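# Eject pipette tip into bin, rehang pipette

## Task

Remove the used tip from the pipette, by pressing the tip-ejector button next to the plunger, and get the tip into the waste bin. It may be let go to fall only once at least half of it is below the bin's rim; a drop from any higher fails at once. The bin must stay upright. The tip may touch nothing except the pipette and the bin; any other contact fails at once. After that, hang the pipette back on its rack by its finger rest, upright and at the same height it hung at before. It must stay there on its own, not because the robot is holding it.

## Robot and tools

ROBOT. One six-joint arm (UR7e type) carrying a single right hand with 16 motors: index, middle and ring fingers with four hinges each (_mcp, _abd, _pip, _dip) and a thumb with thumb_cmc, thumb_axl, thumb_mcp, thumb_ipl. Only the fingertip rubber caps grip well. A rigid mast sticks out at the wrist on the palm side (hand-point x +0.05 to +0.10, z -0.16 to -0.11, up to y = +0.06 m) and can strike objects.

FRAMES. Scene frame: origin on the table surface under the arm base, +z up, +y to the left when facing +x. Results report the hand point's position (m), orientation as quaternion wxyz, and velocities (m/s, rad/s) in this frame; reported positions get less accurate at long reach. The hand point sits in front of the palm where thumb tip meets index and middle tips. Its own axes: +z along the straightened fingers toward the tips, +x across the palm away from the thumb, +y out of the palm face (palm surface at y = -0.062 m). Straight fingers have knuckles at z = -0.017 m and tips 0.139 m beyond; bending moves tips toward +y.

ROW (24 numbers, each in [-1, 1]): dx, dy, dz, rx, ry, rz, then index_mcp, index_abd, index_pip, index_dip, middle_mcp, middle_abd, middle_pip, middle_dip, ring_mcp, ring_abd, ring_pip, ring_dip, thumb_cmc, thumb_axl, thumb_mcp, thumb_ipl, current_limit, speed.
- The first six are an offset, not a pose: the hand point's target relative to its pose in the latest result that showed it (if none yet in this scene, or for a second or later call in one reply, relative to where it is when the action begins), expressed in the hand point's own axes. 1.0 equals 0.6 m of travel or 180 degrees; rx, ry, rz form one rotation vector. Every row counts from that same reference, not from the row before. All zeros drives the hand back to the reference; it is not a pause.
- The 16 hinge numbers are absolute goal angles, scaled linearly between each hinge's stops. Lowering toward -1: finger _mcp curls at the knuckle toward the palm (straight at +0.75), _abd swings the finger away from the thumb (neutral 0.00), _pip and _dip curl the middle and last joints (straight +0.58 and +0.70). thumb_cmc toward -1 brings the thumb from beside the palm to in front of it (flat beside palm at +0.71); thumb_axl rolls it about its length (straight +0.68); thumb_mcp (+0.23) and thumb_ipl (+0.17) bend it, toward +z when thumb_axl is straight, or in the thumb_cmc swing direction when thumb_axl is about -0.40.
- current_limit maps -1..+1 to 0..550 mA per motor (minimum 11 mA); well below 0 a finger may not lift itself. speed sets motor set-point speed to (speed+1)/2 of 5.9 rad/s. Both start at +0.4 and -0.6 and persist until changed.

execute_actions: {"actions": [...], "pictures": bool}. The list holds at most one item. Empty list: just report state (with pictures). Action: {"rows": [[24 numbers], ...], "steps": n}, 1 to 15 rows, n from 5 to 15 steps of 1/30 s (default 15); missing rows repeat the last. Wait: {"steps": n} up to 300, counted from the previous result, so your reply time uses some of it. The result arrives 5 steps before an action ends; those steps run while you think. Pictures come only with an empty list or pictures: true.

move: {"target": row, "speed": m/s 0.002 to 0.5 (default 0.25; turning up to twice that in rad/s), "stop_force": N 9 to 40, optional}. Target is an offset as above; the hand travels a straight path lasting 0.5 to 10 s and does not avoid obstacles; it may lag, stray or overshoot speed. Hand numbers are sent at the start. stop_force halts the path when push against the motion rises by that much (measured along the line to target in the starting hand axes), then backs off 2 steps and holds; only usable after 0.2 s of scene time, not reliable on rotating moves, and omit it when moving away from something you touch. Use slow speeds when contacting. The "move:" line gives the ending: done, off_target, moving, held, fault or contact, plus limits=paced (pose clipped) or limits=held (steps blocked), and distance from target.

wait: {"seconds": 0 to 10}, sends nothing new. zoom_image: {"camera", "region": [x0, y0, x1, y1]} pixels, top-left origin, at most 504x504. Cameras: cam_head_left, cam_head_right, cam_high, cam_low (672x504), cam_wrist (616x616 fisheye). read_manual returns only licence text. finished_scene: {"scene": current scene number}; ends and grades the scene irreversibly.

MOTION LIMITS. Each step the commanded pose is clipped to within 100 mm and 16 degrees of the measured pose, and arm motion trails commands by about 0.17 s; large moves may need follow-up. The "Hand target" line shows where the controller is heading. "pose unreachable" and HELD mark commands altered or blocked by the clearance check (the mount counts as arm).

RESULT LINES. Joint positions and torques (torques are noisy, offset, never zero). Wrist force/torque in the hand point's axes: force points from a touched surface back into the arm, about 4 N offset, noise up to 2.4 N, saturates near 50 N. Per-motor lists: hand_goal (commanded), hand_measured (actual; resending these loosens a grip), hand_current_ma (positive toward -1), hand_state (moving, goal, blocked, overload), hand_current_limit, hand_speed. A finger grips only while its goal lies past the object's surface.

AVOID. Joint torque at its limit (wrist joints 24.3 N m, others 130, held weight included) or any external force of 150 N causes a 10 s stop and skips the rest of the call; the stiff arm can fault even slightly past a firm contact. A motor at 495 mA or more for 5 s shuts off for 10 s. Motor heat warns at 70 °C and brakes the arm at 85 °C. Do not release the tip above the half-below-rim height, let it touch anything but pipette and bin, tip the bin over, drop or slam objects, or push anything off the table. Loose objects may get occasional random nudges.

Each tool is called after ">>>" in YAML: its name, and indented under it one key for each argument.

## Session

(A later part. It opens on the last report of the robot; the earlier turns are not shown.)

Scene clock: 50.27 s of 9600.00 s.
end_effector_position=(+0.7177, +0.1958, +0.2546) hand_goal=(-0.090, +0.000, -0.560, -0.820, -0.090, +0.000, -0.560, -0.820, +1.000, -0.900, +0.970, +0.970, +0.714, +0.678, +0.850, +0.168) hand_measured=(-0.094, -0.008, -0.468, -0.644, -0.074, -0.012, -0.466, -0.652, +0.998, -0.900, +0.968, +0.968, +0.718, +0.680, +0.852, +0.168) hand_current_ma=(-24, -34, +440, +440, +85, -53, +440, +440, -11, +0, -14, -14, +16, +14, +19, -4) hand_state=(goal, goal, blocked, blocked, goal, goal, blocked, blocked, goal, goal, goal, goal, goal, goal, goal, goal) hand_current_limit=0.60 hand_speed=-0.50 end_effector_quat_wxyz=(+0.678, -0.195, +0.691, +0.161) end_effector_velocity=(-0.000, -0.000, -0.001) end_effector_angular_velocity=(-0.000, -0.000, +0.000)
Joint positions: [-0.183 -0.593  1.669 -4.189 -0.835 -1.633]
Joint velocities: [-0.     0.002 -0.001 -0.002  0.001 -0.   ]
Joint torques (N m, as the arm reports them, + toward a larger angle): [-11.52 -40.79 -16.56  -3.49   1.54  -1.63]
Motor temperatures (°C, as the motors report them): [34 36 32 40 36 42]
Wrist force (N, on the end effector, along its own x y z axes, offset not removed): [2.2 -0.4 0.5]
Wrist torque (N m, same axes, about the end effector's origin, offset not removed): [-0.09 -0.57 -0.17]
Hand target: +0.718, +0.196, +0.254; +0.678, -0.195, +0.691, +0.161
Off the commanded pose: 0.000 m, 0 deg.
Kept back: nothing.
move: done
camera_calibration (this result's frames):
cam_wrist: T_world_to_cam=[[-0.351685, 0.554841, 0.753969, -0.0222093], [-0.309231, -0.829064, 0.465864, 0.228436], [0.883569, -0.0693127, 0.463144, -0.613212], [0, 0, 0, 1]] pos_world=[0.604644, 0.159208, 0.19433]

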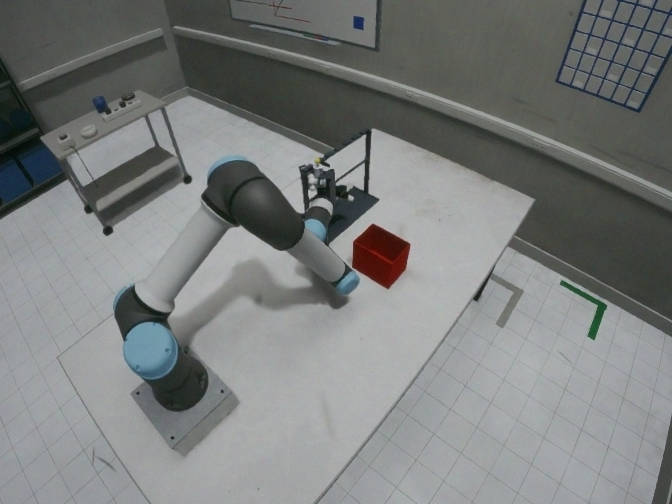

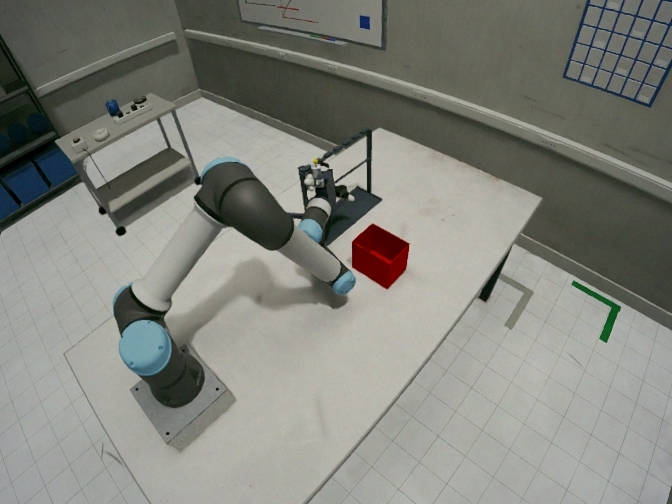

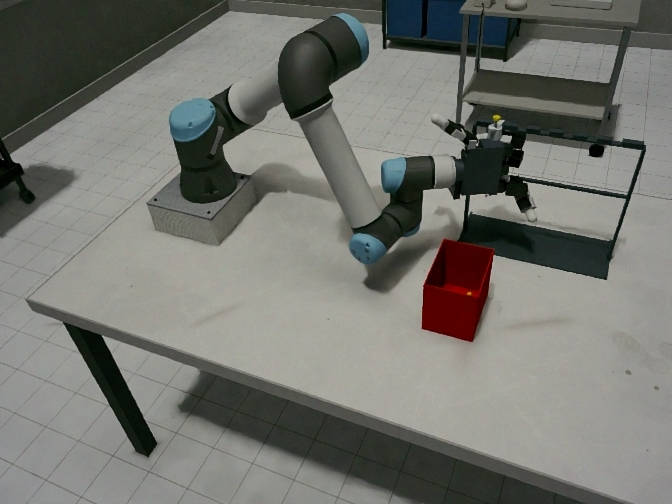

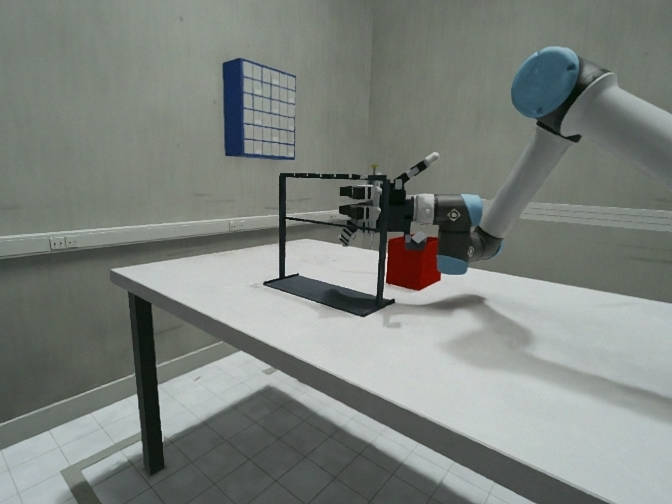

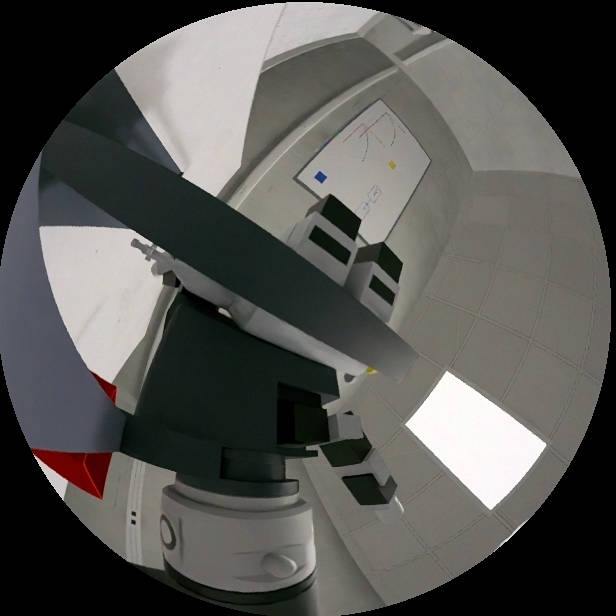

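>>> move:
  target: [0.0035,0.0002,0.0001,0,0,0,-0.09,0,-0.56,-0.82,-0.09,0,-0.56,-0.82,1.0,-0.9,0.97,0.97,0.714,0.678,0.85,0.168,0.6,-0.5]
  speed: 0.004

>>> zoom_image:
  camera: "cam_low"
  region: [352, 160, 392, 186]

Scene clock: 51.23 s of 9600.00 s.
end_effector_position=(+0.7177, +0.1958, +0.2526) hand_goal=(-0.090, +0.000, -0.560, -0.820, -0.090, +0.000, -0.560, -0.820, +1.000, -0.900, +0.970, +0.970, +0.714, +0.678, +0.850, +0.168) hand_measured=(-0.094, -0.010, -0.468, -0.646, -0.074, -0.014, -0.466, -0.652, +0.998, -0.900, +0.968, +0.968, +0.718, +0.680, +0.852, +0.168) hand_current_ma=(-22, -42, +440, +439, +87, -62, +440, +440, -11, +0, -14, -14, +16, +14, +19, -4) hand_state=(goal, goal, blocked, blocked, goal, goal, blocked, blocked, goal, goal, goal, goal, goal, goal, goal, goal) hand_current_limit=0.60 hand_speed=-0.50 end_effector_quat_wxyz=(+0.678, -0.195, +0.691, +0.161) end_effector_velocity=(-0.000, +0.001, -0.001) end_effector_angular_velocity=(+0.000, +0.000, +0.001)
Joint positions: [-0.183 -0.589  1.668 -4.192 -0.835 -1.633]
Joint velocities: [ 0.001  0.002 -0.001 -0.001 -0.    -0.   ]
Joint torques (N m, as the arm reports them, + toward a larger angle): [  9.75 -34.43 -16.05  -1.83  -1.31  -1.26]
Motor temperatures (°C, as the motors report them): [34 36 32 40 36 42]
Wrist force (N, on the end effector, along its own x y z axes, offset not removed): [-13.9 -3.4 2.7]
Wrist torque (N m, same axes, about the end effector's origin, offset not removed): [-0.58 0.63 -1.21]
Hand target: +0.718, +0.196, +0.252; +0.678, -0.195, +0.691, +0.161
Off the commanded pose: 0.000 m, 0 deg.
Kept back: nothing.
move: done
camera_calibration (this result's frames):
cam_wrist: T_world_to_cam=[[-0.351745, 0.554854, 0.753932, -0.0206358], [-0.309253, -0.829057, 0.465861, 0.229355], [0.883537, -0.0692918, 0.463207, -0.612274], [0, 0, 0, 1]] pos_world=[0.604637, 0.159173, 0.19232]

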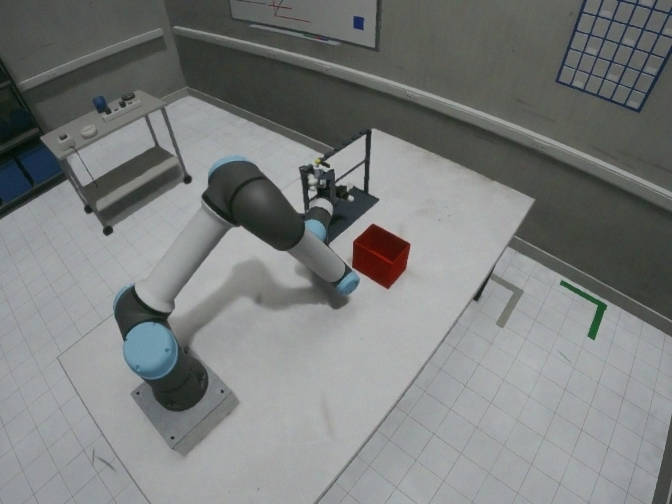

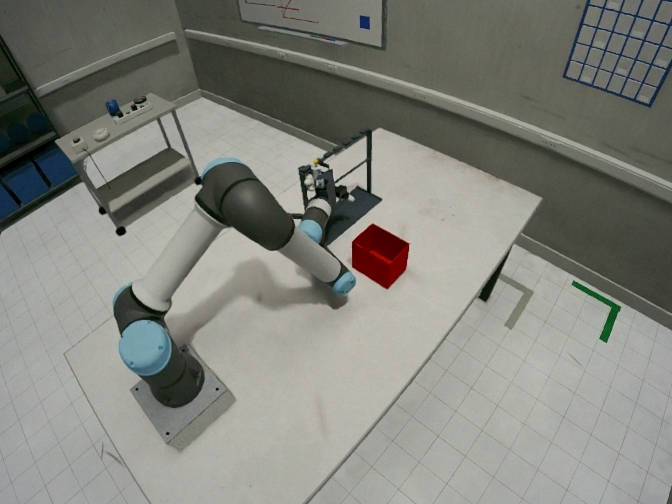

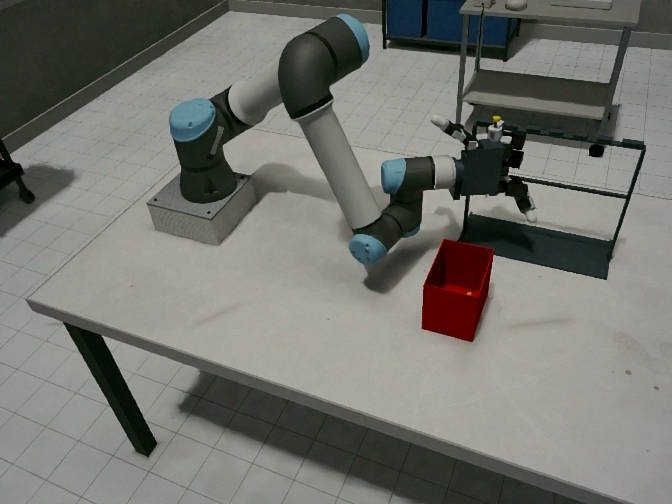

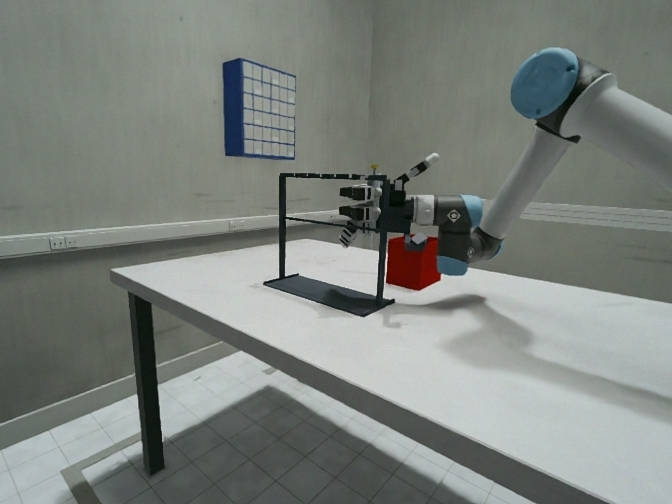

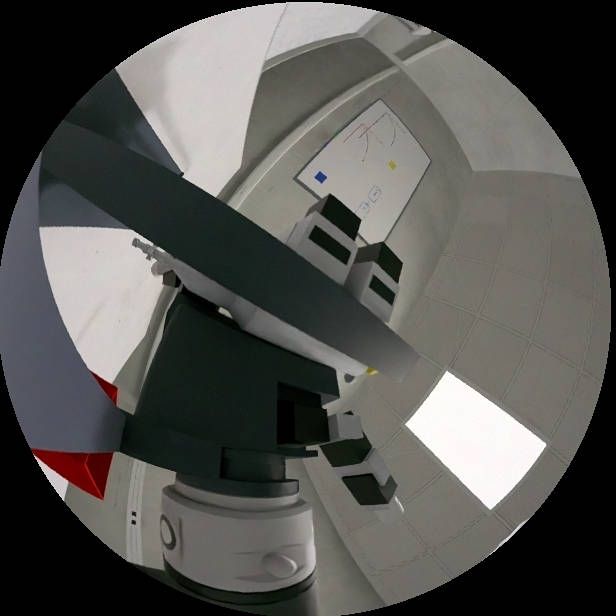

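Region (352, 160, 392, 186) of cam_low's 672x504 image, scaled by 12.600, with more detail than that image has; it fills the top 328 rows of this view, and the rest is white.

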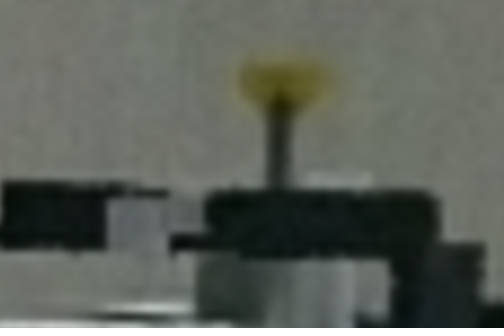

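>>> execute_actions:
  actions:
    - {"rows": [[0,0,0,0,0,0,-0.09,0,-0.36,-0.58,-0.09,0,-0.36,-0.58,1.0,-0.9,0.97,0.97,0.714,0.678,0.85,0.168,0.6,-0.5]], "steps": 12}
  pictures: true

>>> zoom_image:
  camera: "cam_low"
  region: [330, 155, 400, 260]

>>> zoom_image:
  camera: "cam_head_left"
  region: [290, 145, 350, 195]

Scene clock: 51.73 s of 9600.00 s.
end_effector_position=(+0.7177, +0.1958, +0.2524) hand_goal=(-0.090, +0.000, -0.360, -0.580, -0.090, +0.000, -0.360, -0.580, +1.000, -0.900, +0.970, +0.970, +0.714, +0.678, +0.850, +0.168) hand_measured=(-0.092, -0.010, -0.378, -0.584, -0.086, -0.010, -0.376, -0.584, +0.998, -0.900, +0.968, +0.968, +0.718, +0.680, +0.852, +0.168) hand_current_ma=(-13, -43, +18, -3, +19, -41, +17, -1, -11, +0, -14, -14, +15, +14, +19, -4) hand_state=(goal, goal, moving, moving, moving, goal, moving, moving, goal, goal, goal, goal, goal, goal, goal, goal) hand_current_limit=0.60 hand_speed=-0.50 end_effector_quat_wxyz=(+0.678, -0.195, +0.691, +0.161) end_effector_velocity=(-0.001, +0.000, -0.000) end_effector_angular_velocity=(-0.000, -0.000, +0.002)
Joint positions: [-0.183 -0.588  1.668 -4.192 -0.835 -1.633]
Joint velocities: [-0.    -0.     0.001 -0.001  0.002 -0.   ]
Joint torques (N m, as the arm reports them, + toward a larger angle): [  1.11 -49.77 -13.18  -0.34  -0.44  -1.11]
Motor temperatures (°C, as the motors report them): [34 36 32 40 36 42]
Wrist force (N, on the end effector, along its own x y z axes, offset not removed): [1.5 -4.3 4.3]
Wrist torque (N m, same axes, about the end effector's origin, offset not removed): [-0.87 -0.33 -0.19]
Steps of this call (steps 1 to 8: nothing new was sent; steps 9 to 15: the first 7 steps of this action). Readings (end_effector_position | what the end effector reports):
9: (+0.7177, +0.1958, +0.2525) | hand_goal=(-0.090, +0.000, -0.360, -0.580, -0.090, +0.000, -0.360, -0.580, +1.000, -0.900, +0.970, +0.970, +0.714, +0.678, +0.850, +0.168) hand_measured=(-0.094, -0.010, -0.468, -0.646, -0.074, -0.014, -0.466, -0.652, +0.998, -0.900, +0.968, +0.968, +0.718, +0.680, +0.852, +0.168) hand_current_ma=(-21, -48, +440, +440, +89, -66, +440, +440, -11, +0, -14, -14, +16, +14, +19, -4) hand_state=(goal, goal, moving, moving, goal, goal, moving, moving, goal, goal, goal, goal, goal, goal, goal, goal) hand_current_limit=0.60 hand_speed=-0.50
10: (+0.7177, +0.1958, +0.2525) | hand_goal=(-0.090, +0.000, -0.360, -0.580, -0.090, +0.000, -0.360, -0.580, +1.000, -0.900, +0.970, +0.970, +0.714, +0.678, +0.850, +0.168) hand_measured=(-0.094, -0.010, -0.468, -0.646, -0.074, -0.014, -0.466, -0.652, +0.998, -0.900, +0.968, +0.968, +0.718, +0.680, +0.852, +0.168) hand_current_ma=(-21, -48, +211, +207, +89, -66, +253, +207, -11, +0, -14, -14, +16, +14, +19, -4) hand_state=(goal, goal, moving, moving, goal, goal, moving, moving, goal, goal, goal, goal, goal, goal, goal, goal) hand_current_limit=0.60 hand_speed=-0.50
12: (+0.7177, +0.1958, +0.2524) | hand_goal=(-0.090, +0.000, -0.360, -0.580, -0.090, +0.000, -0.360, -0.580, +1.000, -0.900, +0.970, +0.970, +0.714, +0.678, +0.850, +0.168) hand_measured=(-0.092, -0.010, -0.454, -0.634, -0.076, -0.014, -0.450, -0.642, +0.998, -0.900, +0.968, +0.968, +0.718, +0.680, +0.852, +0.168) hand_current_ma=(-14, -43, -71, -70, +36, -44, -60, -68, -11, +0, -14, -14, +16, +14, +19, -4) hand_state=(moving, goal, moving, moving, moving, moving, moving, moving, goal, goal, goal, goal, goal, goal, goal, goal) hand_current_limit=0.60 hand_speed=-0.50
15: the state above
camera_calibration (this result's frames):
cam_wrist: T_world_to_cam=[[-0.351669, 0.554853, 0.753968, -0.0206415], [-0.30924, -0.829055, 0.465873, 0.229432], [0.883572, -0.0693236, 0.463135, -0.61222], [0, 0, 0, 1]] pos_world=[0.604631, 0.159224, 0.192217]

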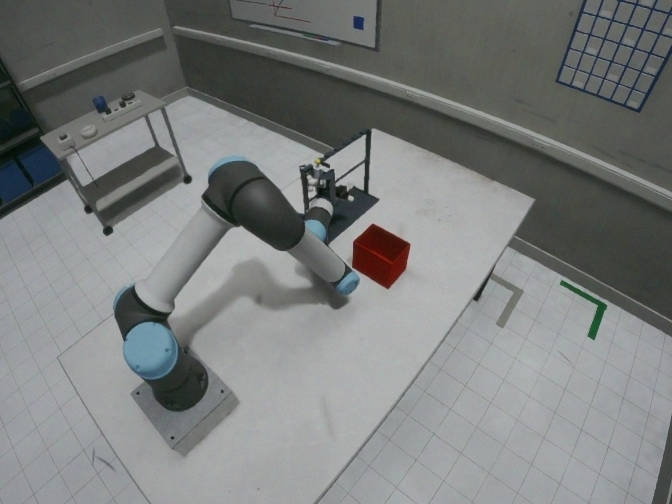

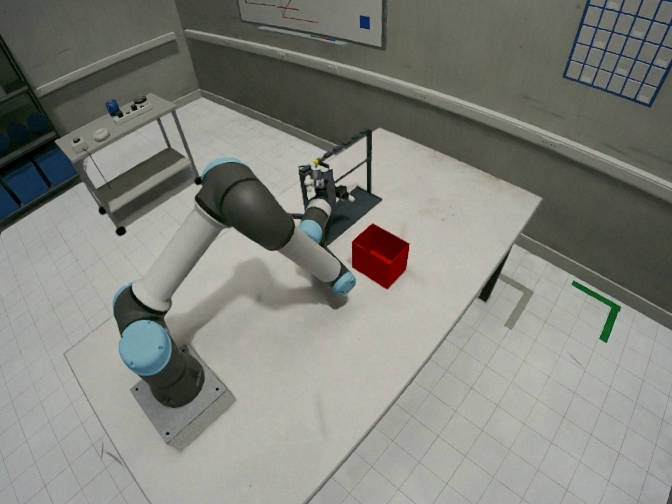

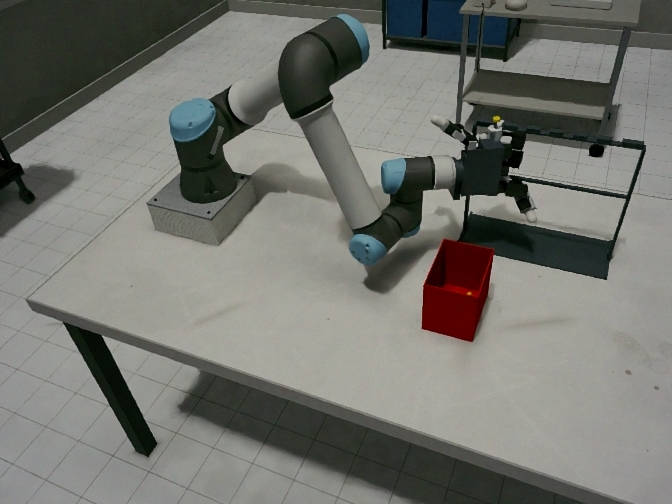

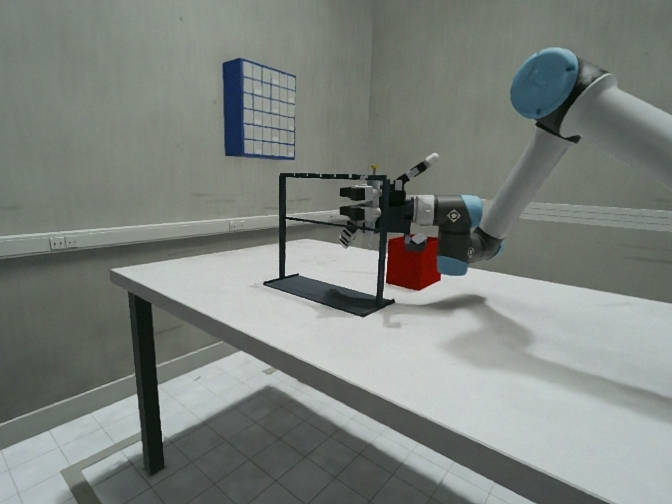

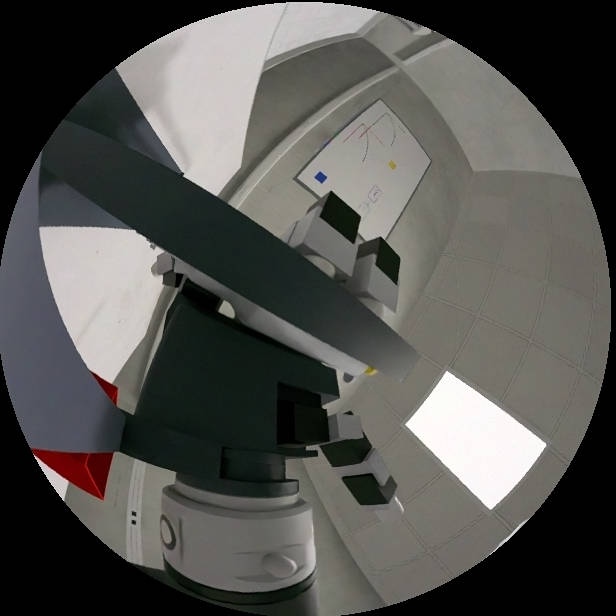

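Region (330, 155, 400, 260) of cam_low's 672x504 image, scaled by 4.800, with more detail than that image has.

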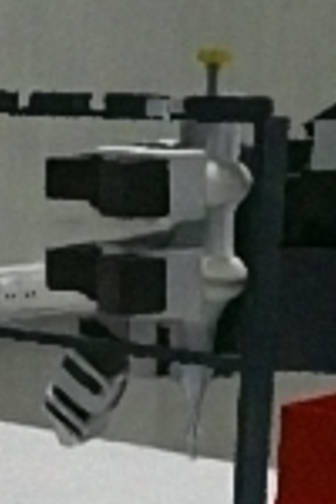

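Region (290, 145, 350, 195) of cam_head_left's 672x504 image, scaled by 8.400, with more detail than that image has.

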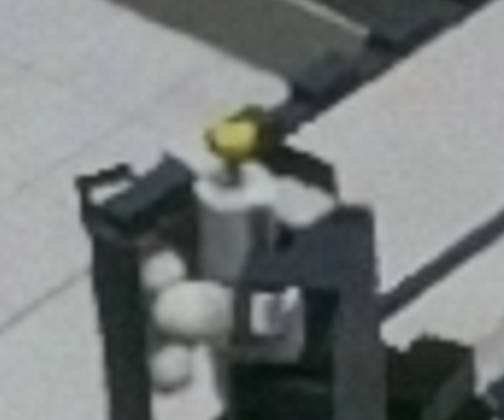

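>>> execute_actions:
  actions:
    - {"rows": [[0,0,0,0,0,0,-0.09,0,-0.051,-0.90,-0.09,0,-0.051,-0.90,1.0,-0.9,0.97,0.97,0.714,0.678,0.85,0.168,0.6,-0.5],[0,0,0,0,0,0,-0.09,0,-0.051,-0.90,-0.09,0,-0.051,-0.90,1.0,-0.9,0.97,0.97,0.714,0.678,0.85,0.168,0.6,-0.5],[0,0,0,0,0,0,-0.09,0,-0.051,-0.90,-0.09,0,-0.051,-0.90,1.0,-0.9,0.97,0.97,0.714,0.678,0.85,0.168,0.6,-0.5],[0,0,0,0,0,0,-0.09,0,-0.051,-0.90,-0.09,0,-0.051,-0.90,1.0,-0.9,0.97,0.97,0.714,0.678,0.85,0.168,0.6,-0.5],[0,0,0,0,0,0,-0.09,0,-0.051,-0.90,-0.09,0,-0.051,-0.90,1.0,-0.9,0.97,0.97,0.714,0.678,0.85,0.168,0.6,-0.5],[0,0,0,0,0,0,-0.09,0,-0.051,-0.90,-0.09,0,-0.051,-0.90,1.0,-0.9,0.97,0.97,0.714,0.678,0.85,0.168,0.6,-0.5],[0,0,0,0,0,0,-0.09,0,-0.051,-0.90,-0.09,0,-0.051,-0.90,1.0,-0.9,0.97,0.97,0.714,0.678,0.85,0.168,0.6,-0.5],[0,0,0,0,0,0,-0.09,0,-0.051,-0.90,-0.09,0,-0.051,-0.90,1.0,-0.9,0.97,0.97,0.714,0.678,0.85,0.168,0.6,-0.5],[0,0,0,0,0,0,-0.09,0,-0.051,-0.90,-0.09,0,-0.051,-0.90,1.0,-0.9,0.97,0.97,0.714,0.678,0.85,0.168,0.6,-0.5],[0,0,0,0,0,0,-0.09,0,-0.051,-0.90,-0.09,0,-0.051,-0.90,1.0,-0.9,0.97,0.97,0.714,0.678,0.85,0.168,0.6,-0.5],[0,0,0,0,0,0,0.137,0,-0.051,-0.92,0.137,0,-0.051,-0.92,1.0,-0.9,0.97,0.97,0.714,0.678,0.85,0.168,0.6,-0.5]], "steps": 15}
  pictures: true

>>> zoom_image:
  camera: "cam_low"
  region: [330, 155, 400, 260]

Scene clock: 52.60 s of 9600.00 s.
end_effector_position=(+0.7177, +0.1958, +0.2525) hand_goal=(-0.090, +0.000, -0.050, -0.900, -0.090, +0.000, -0.050, -0.900, +1.000, -0.900, +0.970, +0.970, +0.714, +0.678, +0.850, +0.168) hand_measured=(-0.092, -0.010, -0.068, -0.880, -0.088, -0.010, -0.066, -0.880, +0.998, -0.900, +0.968, +0.968, +0.718, +0.680, +0.852, +0.168) hand_current_ma=(-12, -43, +14, -19, +15, -42, +14, -19, -11, +0, -14, -14, +15, +14, +19, -4) hand_state=(goal, goal, moving, moving, goal, goal, moving, moving, goal, goal, goal, goal, goal, goal, goal, goal) hand_current_limit=0.60 hand_speed=-0.50 end_effector_quat_wxyz=(+0.678, -0.195, +0.691, +0.161) end_effector_velocity=(-0.001, +0.000, -0.001) end_effector_angular_velocity=(+0.000, +0.001, +0.003)
Joint positions: [-0.183 -0.588  1.668 -4.192 -0.835 -1.633]
Joint velocities: [-0.     0.001  0.001 -0.001  0.003  0.   ]
Joint torques (N m, as the arm reports them, + toward a larger angle): [ -5.18 -40.13  -9.43  -2.47  -0.51  -1.13]
Motor temperatures (°C, as the motors report them): [34 36 32 40 36 42]
Wrist force (N, on the end effector, along its own x y z axes, offset not removed): [-6.9 1.0 4.6]
Wrist torque (N m, same axes, about the end effector's origin, offset not removed): [-0.29 0.66 -0.98]
Off your previous action's commanded pose: 0.000 m, 0 deg at its last step (step 5 of this call).
Steps of this call (steps 1 to 5: the last 5 steps of your previous action; steps 6 to 16: nothing new was sent; steps 17 to 26: the first 10 steps of this action). Readings (end_effector_position | what the end effector reports):
17: (+0.7177, +0.1958, +0.2526) | hand_goal=(-0.090, +0.000, -0.050, -0.900, -0.090, +0.000, -0.050, -0.900, +1.000, -0.900, +0.970, +0.970, +0.714, +0.678, +0.850, +0.168) hand_measured=(-0.092, -0.010, -0.362, -0.582, -0.086, -0.010, -0.362, -0.582, +0.998, -0.900, +0.968, +0.968, +0.718, +0.680, +0.852, +0.168) hand_current_ma=(-14, -43, -14, -13, +17, -42, -14, -13, -11, +0, -14, -14, +15, +14, +19, -4) hand_state=(goal, goal, moving, moving, goal, goal, moving, moving, goal, goal, goal, goal, goal, goal, goal, goal) hand_current_limit=0.60 hand_speed=-0.50
18: (+0.7177, +0.1958, +0.2526) | hand_goal=(-0.090, +0.000, -0.050, -0.900, -0.090, +0.000, -0.050, -0.900, +1.000, -0.900, +0.970, +0.970, +0.714, +0.678, +0.850, +0.168) hand_measured=(-0.092, -0.010, -0.360, -0.586, -0.086, -0.010, -0.358, -0.586, +0.998, -0.900, +0.968, +0.968, +0.718, +0.680, +0.852, +0.168) hand_current_ma=(-14, -43, -119, +100, +14, -42, -114, +101, -11, +0, -14, -14, +15, +14, +19, -4) hand_state=(goal, goal, moving, moving, goal, goal, moving, moving, goal, goal, goal, goal, goal, goal, goal, goal) hand_current_limit=0.60 hand_speed=-0.50
20: (+0.7177, +0.1958, +0.2526) | hand_goal=(-0.090, +0.000, -0.050, -0.900, -0.090, +0.000, -0.050, -0.900, +1.000, -0.900, +0.970, +0.970, +0.714, +0.678, +0.850, +0.168) hand_measured=(-0.092, -0.010, -0.296, -0.646, -0.088, -0.010, -0.296, -0.644, +0.998, -0.900, +0.968, +0.968, +0.718, +0.680, +0.852, +0.168) hand_current_ma=(-14, -43, -84, +78, +15, -42, -80, +79, -11, +0, -14, -14, +15, +14, +19, -4) hand_state=(goal, goal, moving, moving, goal, goal, moving, moving, goal, goal, goal, goal, goal, goal, goal, goal) hand_current_limit=0.60 hand_speed=-0.50
24: (+0.7177, +0.1958, +0.2526) | hand_goal=(-0.090, +0.000, -0.050, -0.900, -0.090, +0.000, -0.050, -0.900, +1.000, -0.900, +0.970, +0.970, +0.714, +0.678, +0.850, +0.168) hand_measured=(-0.092, -0.010, -0.134, -0.806, -0.088, -0.010, -0.134, -0.806, +0.998, -0.900, +0.968, +0.968, +0.718, +0.680, +0.852, +0.168) hand_current_ma=(-14, -43, -78, +72, +15, -42, -74, +74, -11, +0, -14, -14, +15, +14, +19, -4) hand_state=(goal, goal, moving, moving, goal, goal, moving, moving, goal, goal, goal, goal, goal, goal, goal, goal) hand_current_limit=0.60 hand_speed=-0.50
26: the state above
camera_calibration (this result's frames):
cam_wrist: T_world_to_cam=[[-0.351746, 0.554839, 0.753942, -0.0206305], [-0.309216, -0.82907, 0.465864, 0.229362], [0.88355, -0.0692659, 0.463187, -0.612269], [0, 0, 0, 1]] pos_world=[0.604636, 0.159194, 0.192298]

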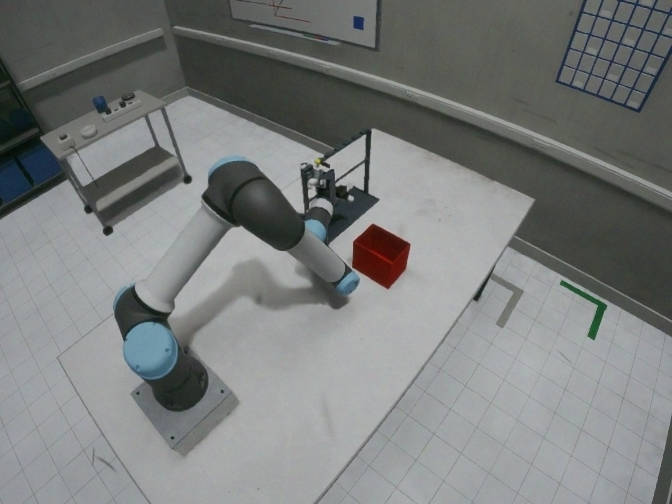

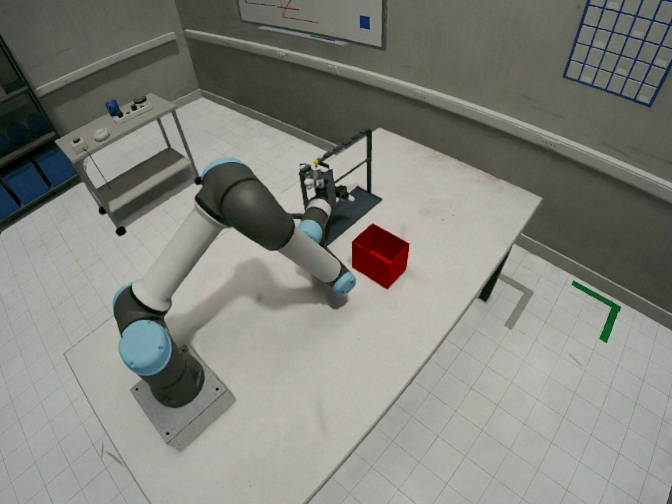

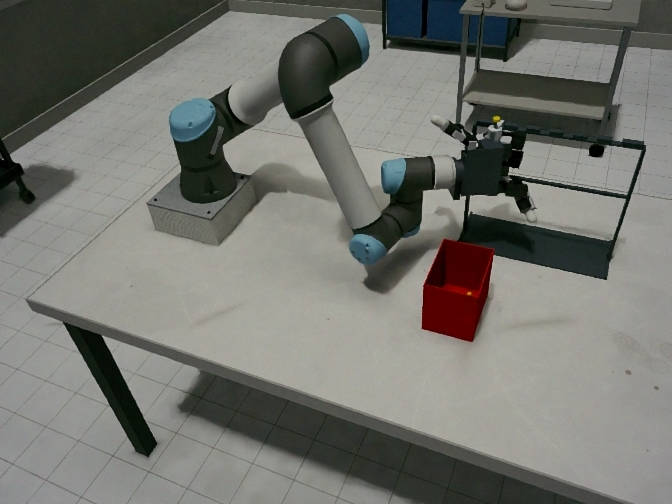

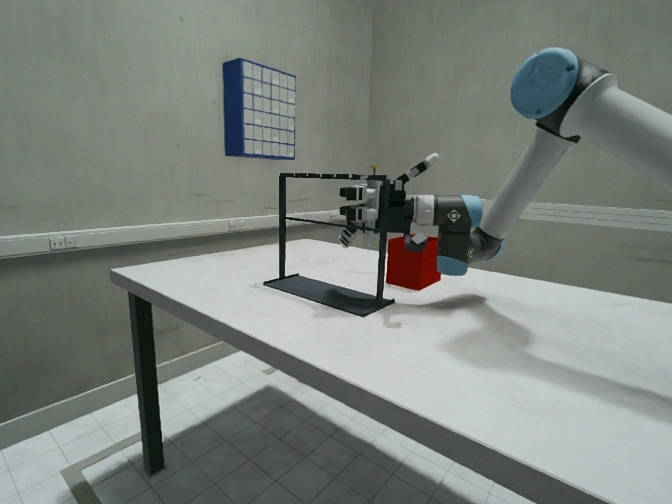

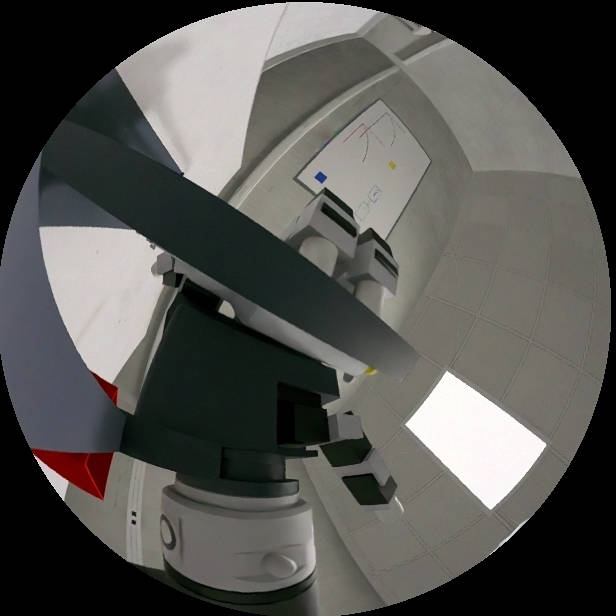

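Region (330, 155, 400, 260) of cam_low's 672x504 image, scaled by 4.800, with more detail than that image has.

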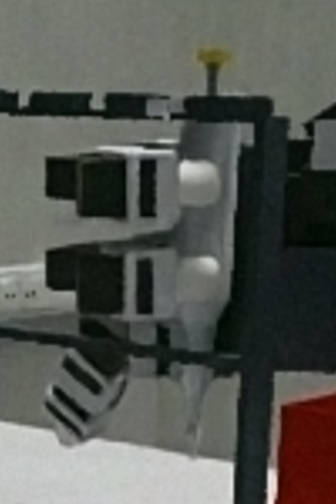

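>>> execute_actions:
  actions:
    - {"rows": [[0,0,0,0,0,0,0.342,0,-0.051,-0.754,0.342,0,-0.051,-0.754,1.0,-0.9,0.97,0.97,0.714,0.678,0.85,0.168,0.6,-0.5],[0,0,0,0,0,0,0.342,0,-0.051,-0.754,0.342,0,-0.051,-0.754,1.0,-0.9,0.97,0.97,0.714,0.678,0.85,0.168,0.6,-0.5],[0,0,0,0,0,0,0.342,0,-0.051,-0.754,0.342,0,-0.051,-0.754,1.0,-0.9,0.97,0.97,0.714,0.678,0.85,0.168,0.6,-0.5],[0,0,0,0,0,0,0.342,0,-0.051,-0.754,0.342,0,-0.051,-0.754,1.0,-0.9,0.97,0.97,0.714,0.678,0.85,0.168,0.6,-0.5],[0,0,0,0,0,0,0.342,0,-0.051,-0.754,0.342,0,-0.051,-0.754,1.0,-0.9,0.97,0.97,0.714,0.678,0.85,0.168,0.6,-0.5],[0,0,0,0,0,0,0.342,0,-0.051,-0.754,0.342,0,-0.051,-0.754,1.0,-0.9,0.97,0.97,0.714,0.678,0.85,0.168,0.6,-0.5],[0,0,0,0,0,0,0.342,0,-0.051,-0.754,0.342,0,-0.051,-0.754,1.0,-0.9,0.97,0.97,0.714,0.678,0.85,0.168,0.6,-0.5],[0,0,0,0,0,0,0.80,0,0.58,0.70,0.80,0,0.58,0.70,1.0,-0.9,0.97,0.97,0.714,0.678,0.85,0.168,0.6,-0.5]], "steps": 15}

>>> execute_actions:
  actions:
    - {"steps": 32}
  pictures: true

>>> zoom_image:
  camera: "cam_low"
  region: [300, 155, 400, 260]

Scene clock: 53.37 s of 9600.00 s.
end_effector_position=(+0.7177, +0.1958, +0.2525) hand_goal=(+0.800, +0.000, +0.580, +0.700, +0.800, +0.000, +0.580, +0.700, +1.000, -0.900, +0.970, +0.970, +0.714, +0.678, +0.850, +0.168) hand_measured=(+0.364, -0.010, -0.024, -0.726, +0.366, -0.010, -0.024, -0.726, +0.998, -0.900, +0.968, +0.968, +0.716, +0.680, +0.852, +0.168) hand_current_ma=(-115, -43, -103, -88, -101, -42, -98, -89, -11, +0, -14, -14, +15, +14, +19, -4) hand_state=(moving, goal, moving, moving, moving, goal, moving, moving, goal, goal, goal, goal, goal, goal, goal, goal) hand_current_limit=0.60 hand_speed=-0.50 end_effector_quat_wxyz=(+0.678, -0.195, +0.691, +0.161) end_effector_velocity=(+0.000, -0.000, -0.000) end_effector_angular_velocity=(+0.000, +0.001, -0.000)
Joint positions: [-0.183 -0.588  1.668 -4.192 -0.835 -1.633]
Joint velocities: [ 0.     0.     0.     0.001 -0.    -0.   ]
Joint torques (N m, as the arm reports them, + toward a larger angle): [  3.05 -57.   -11.12  -0.74   0.66  -1.04]
Motor temperatures (°C, as the motors report them): [34 36 32 40 36 42]
Wrist force (N, on the end effector, along its own x y z axes, offset not removed): [2.1 -2.4 2.3]
Wrist torque (N m, same axes, about the end effector's origin, offset not removed): [-0.55 -0.37 0.03]
Off your previous action's commanded pose: 0.000 m, 0 deg at its last step (step 5 of this call).
Steps of this call (steps 1 to 5: the last 5 steps of your previous action; steps 6 to 13: nothing new was sent; steps 14 to 23: the first 10 steps of this action). Readings (end_effector_position | what the end effector reports):
14: (+0.7177, +0.1958, +0.2525) | hand_goal=(+0.342, +0.000, -0.050, -0.754, +0.342, +0.000, -0.050, -0.754, +1.000, -0.900, +0.970, +0.970, +0.714, +0.678, +0.850, +0.168) hand_measured=(+0.136, -0.010, -0.052, -0.916, +0.136, -0.010, -0.052, -0.916, +0.998, -0.900, +0.968, +0.968, +0.718, +0.680, +0.852, +0.168) hand_current_ma=(-14, -43, -14, +15, -13, -42, -14, +16, -11, +0, -14, -14, +15, +14, +19, -4) hand_state=(moving, goal, goal, moving, moving, goal, goal, moving, goal, goal, goal, goal, goal, goal, goal, goal) hand_current_limit=0.60 hand_speed=-0.50
15: (+0.7177, +0.1958, +0.2525) | hand_goal=(+0.342, +0.000, -0.050, -0.754, +0.342, +0.000, -0.050, -0.754, +1.000, -0.900, +0.970, +0.970, +0.714, +0.678, +0.850, +0.168) hand_measured=(+0.138, -0.010, -0.052, -0.914, +0.138, -0.010, -0.052, -0.914, +0.998, -0.900, +0.968, +0.968, +0.718, +0.680, +0.852, +0.168) hand_current_ma=(-139, -43, -14, -99, -128, -42, -14, -100, -11, +0, -14, -14, +15, +14, +19, -4) hand_state=(moving, goal, goal, moving, moving, goal, goal, moving, goal, goal, goal, goal, goal, goal, goal, goal) hand_current_limit=0.60 hand_speed=-0.50
17: (+0.7177, +0.1958, +0.2525) | hand_goal=(+0.342, +0.000, -0.050, -0.754, +0.342, +0.000, -0.050, -0.754, +1.000, -0.900, +0.970, +0.970, +0.714, +0.678, +0.850, +0.168) hand_measured=(+0.196, -0.010, -0.052, -0.854, +0.198, -0.010, -0.052, -0.856, +0.998, -0.900, +0.968, +0.968, +0.716, +0.680, +0.852, +0.168) hand_current_ma=(-92, -43, -14, -77, -79, -42, -14, -79, -11, +0, -14, -14, +15, +14, +19, -4) hand_state=(moving, goal, goal, moving, moving, goal, goal, moving, goal, goal, goal, goal, goal, goal, goal, goal) hand_current_limit=0.60 hand_speed=-0.50
21: (+0.7177, +0.1958, +0.2525) | hand_goal=(+0.800, +0.000, +0.580, +0.700, +0.800, +0.000, +0.580, +0.700, +1.000, -0.900, +0.970, +0.970, +0.714, +0.678, +0.850, +0.168) hand_measured=(+0.330, -0.010, -0.052, -0.758, +0.332, -0.010, -0.052, -0.758, +0.998, -0.900, +0.968, +0.968, +0.716, +0.680, +0.852, +0.168) hand_current_ma=(+16, -43, -13, -9, +15, -42, -13, -10, -11, +0, -14, -14, +15, +14, +19, -4) hand_state=(moving, goal, moving, moving, moving, goal, moving, moving, goal, goal, goal, goal, goal, goal, goal, goal) hand_current_limit=0.60 hand_speed=-0.50
23: the state above

Scene clock: 54.43 s of 9600.00 s.
end_effector_position=(+0.7177, +0.1958, +0.2525) hand_goal=(+0.800, +0.000, +0.580, +0.700, +0.800, +0.000, +0.580, +0.700, +1.000, -0.900, +0.970, +0.970, +0.714, +0.678, +0.850, +0.168) hand_measured=(+0.796, -0.010, +0.576, +0.572, +0.798, -0.010, +0.576, +0.572, +0.998, -0.900, +0.968, +0.968, +0.716, +0.680, +0.852, +0.168) hand_current_ma=(-17, -43, -18, -72, -15, -42, -17, -74, -11, +0, -14, -14, +15, +14, +19, -4) hand_state=(goal, goal, goal, moving, goal, goal, goal, moving, goal, goal, goal, goal, goal, goal, goal, goal) hand_current_limit=0.60 hand_speed=-0.50 end_effector_quat_wxyz=(+0.678, -0.195, +0.691, +0.161) end_effector_velocity=(+0.000, +0.000, +0.001) end_effector_angular_velocity=(-0.001, -0.003, +0.001)
Joint positions: [-0.183 -0.588  1.668 -4.192 -0.835 -1.633]
Joint velocities: [ 0.     0.    -0.002 -0.001  0.    -0.   ]
Joint torques (N m, as the arm reports them, + toward a larger angle): [  2.89 -58.49 -10.96  -0.32   1.37  -1.11]
Motor temperatures (°C, as the motors report them): [34 36 32 40 36 42]
Wrist force (N, on the end effector, along its own x y z axes, offset not removed): [-1.1 -2.1 1.3]
Wrist torque (N m, same axes, about the end effector's origin, offset not removed): [-0.38 0.24 -0.43]
Hand target: +0.718, +0.196, +0.253; +0.678, -0.195, +0.691, +0.161
Off the commanded pose: 0.000 m, 0 deg.
Kept back: nothing.
Steps of this call (steps 1 to 5: the last 5 steps of your previous action; steps 6 to 32: nothing new was sent). Readings (end_effector_position | what the end effector reports):
1: (+0.7177, +0.1958, +0.2525) | hand_goal=(+0.800, +0.000, +0.580, +0.700, +0.800, +0.000, +0.580, +0.700, +1.000, -0.900, +0.970, +0.970, +0.714, +0.678, +0.850, +0.168) hand_measured=(+0.398, -0.010, +0.012, -0.690, +0.400, -0.010, +0.014, -0.690, +0.998, -0.900, +0.968, +0.968, +0.716, +0.680, +0.852, +0.168) hand_current_ma=(-95, -43, -87, -77, -82, -42, -82, -78, -11, +0, -14, -14, +15, +14, +19, -4) hand_state=(moving, goal, moving, moving, moving, goal, moving, moving, goal, goal, goal, goal, goal, goal, goal, goal) hand_current_limit=0.60 hand_speed=-0.50
2: (+0.7177, +0.1958, +0.2525) | hand_goal=(+0.800, +0.000, +0.580, +0.700, +0.800, +0.000, +0.580, +0.700, +1.000, -0.900, +0.970, +0.970, +0.714, +0.678, +0.850, +0.168) hand_measured=(+0.436, -0.010, +0.052, -0.650, +0.440, -0.010, +0.054, -0.650, +0.998, -0.900, +0.968, +0.968, +0.716, +0.680, +0.852, +0.168) hand_current_ma=(-85, -43, -81, -73, -74, -42, -77, -75, -11, +0, -14, -14, +15, +14, +19, -4) hand_state=(moving, goal, moving, moving, moving, goal, moving, moving, goal, goal, goal, goal, goal, goal, goal, goal) hand_current_limit=0.60 hand_speed=-0.50
4: (+0.7177, +0.1958, +0.2525) | hand_goal=(+0.800, +0.000, +0.580, +0.700, +0.800, +0.000, +0.580, +0.700, +1.000, -0.900, +0.970, +0.970, +0.714, +0.678, +0.850, +0.168) hand_measured=(+0.514, -0.010, +0.134, -0.568, +0.516, -0.010, +0.136, -0.570, +0.998, -0.900, +0.968, +0.968, +0.716, +0.680, +0.852, +0.168) hand_current_ma=(-83, -43, -79, -72, -73, -42, -75, -73, -11, +0, -14, -14, +15, +14, +19, -4) hand_state=(moving, goal, moving, moving, moving, goal, moving, moving, goal, goal, goal, goal, goal, goal, goal, goal) hand_current_limit=0.60 hand_speed=-0.50
8: (+0.7177, +0.1958, +0.2525) | hand_goal=(+0.800, +0.000, +0.580, +0.700, +0.800, +0.000, +0.580, +0.700, +1.000, -0.900, +0.970, +0.970, +0.714, +0.678, +0.850, +0.168) hand_measured=(+0.670, -0.010, +0.300, -0.406, +0.672, -0.010, +0.300, -0.406, +0.998, -0.900, +0.968, +0.968, +0.716, +0.680, +0.852, +0.168) hand_current_ma=(-84, -43, -80, -72, -74, -42, -76, -73, -11, +0, -14, -14, +15, +14, +19, -4) hand_state=(moving, goal, moving, moving, moving, goal, moving, moving, goal, goal, goal, goal, goal, goal, goal, goal) hand_current_limit=0.60 hand_speed=-0.50
32: the state above
camera_calibration (this result's frames):
cam_wrist: T_world_to_cam=[[-0.351745, 0.554838, 0.753943, -0.0206308], [-0.309215, -0.82907, 0.465864, 0.229361], [0.883551, -0.0692649, 0.463185, -0.612269], [0, 0, 0, 1]] pos_world=[0.604636, 0.159194, 0.192298]

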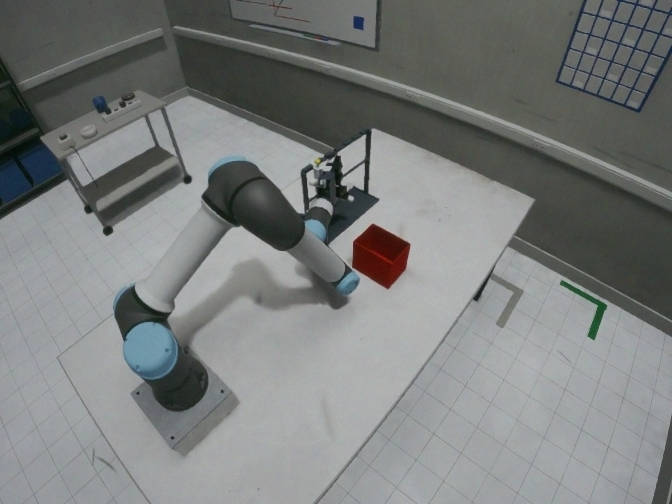

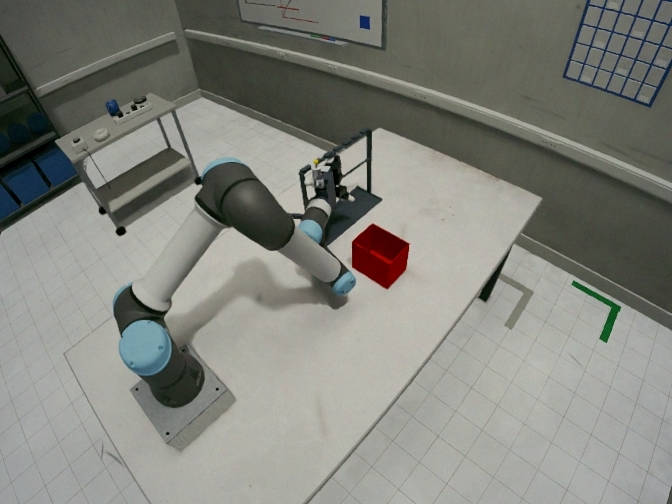

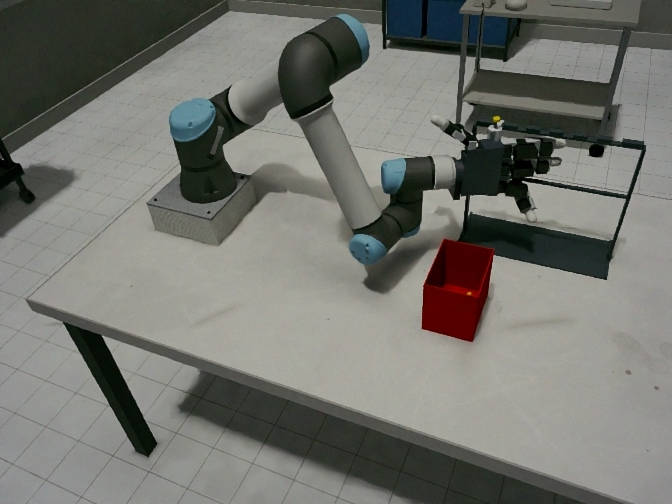

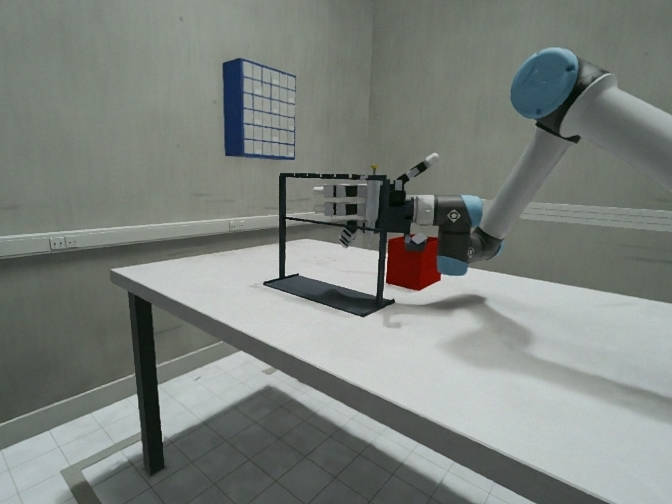

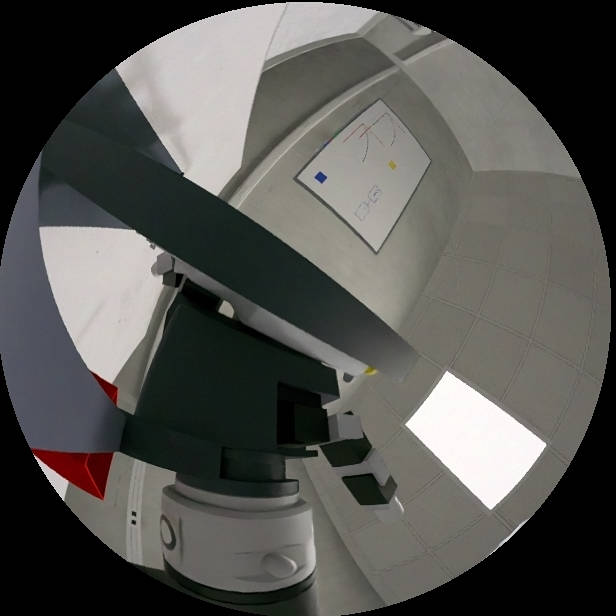

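Region (300, 155, 400, 260) of cam_low's 672x504 image, scaled by 4.800, with more detail than that image has; it fills the left 480 columns of this view, and the rest is white.

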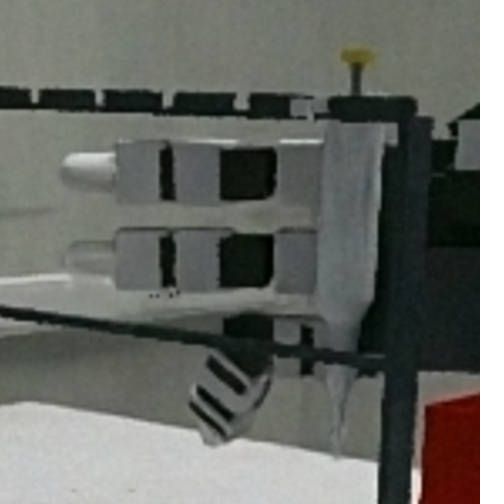

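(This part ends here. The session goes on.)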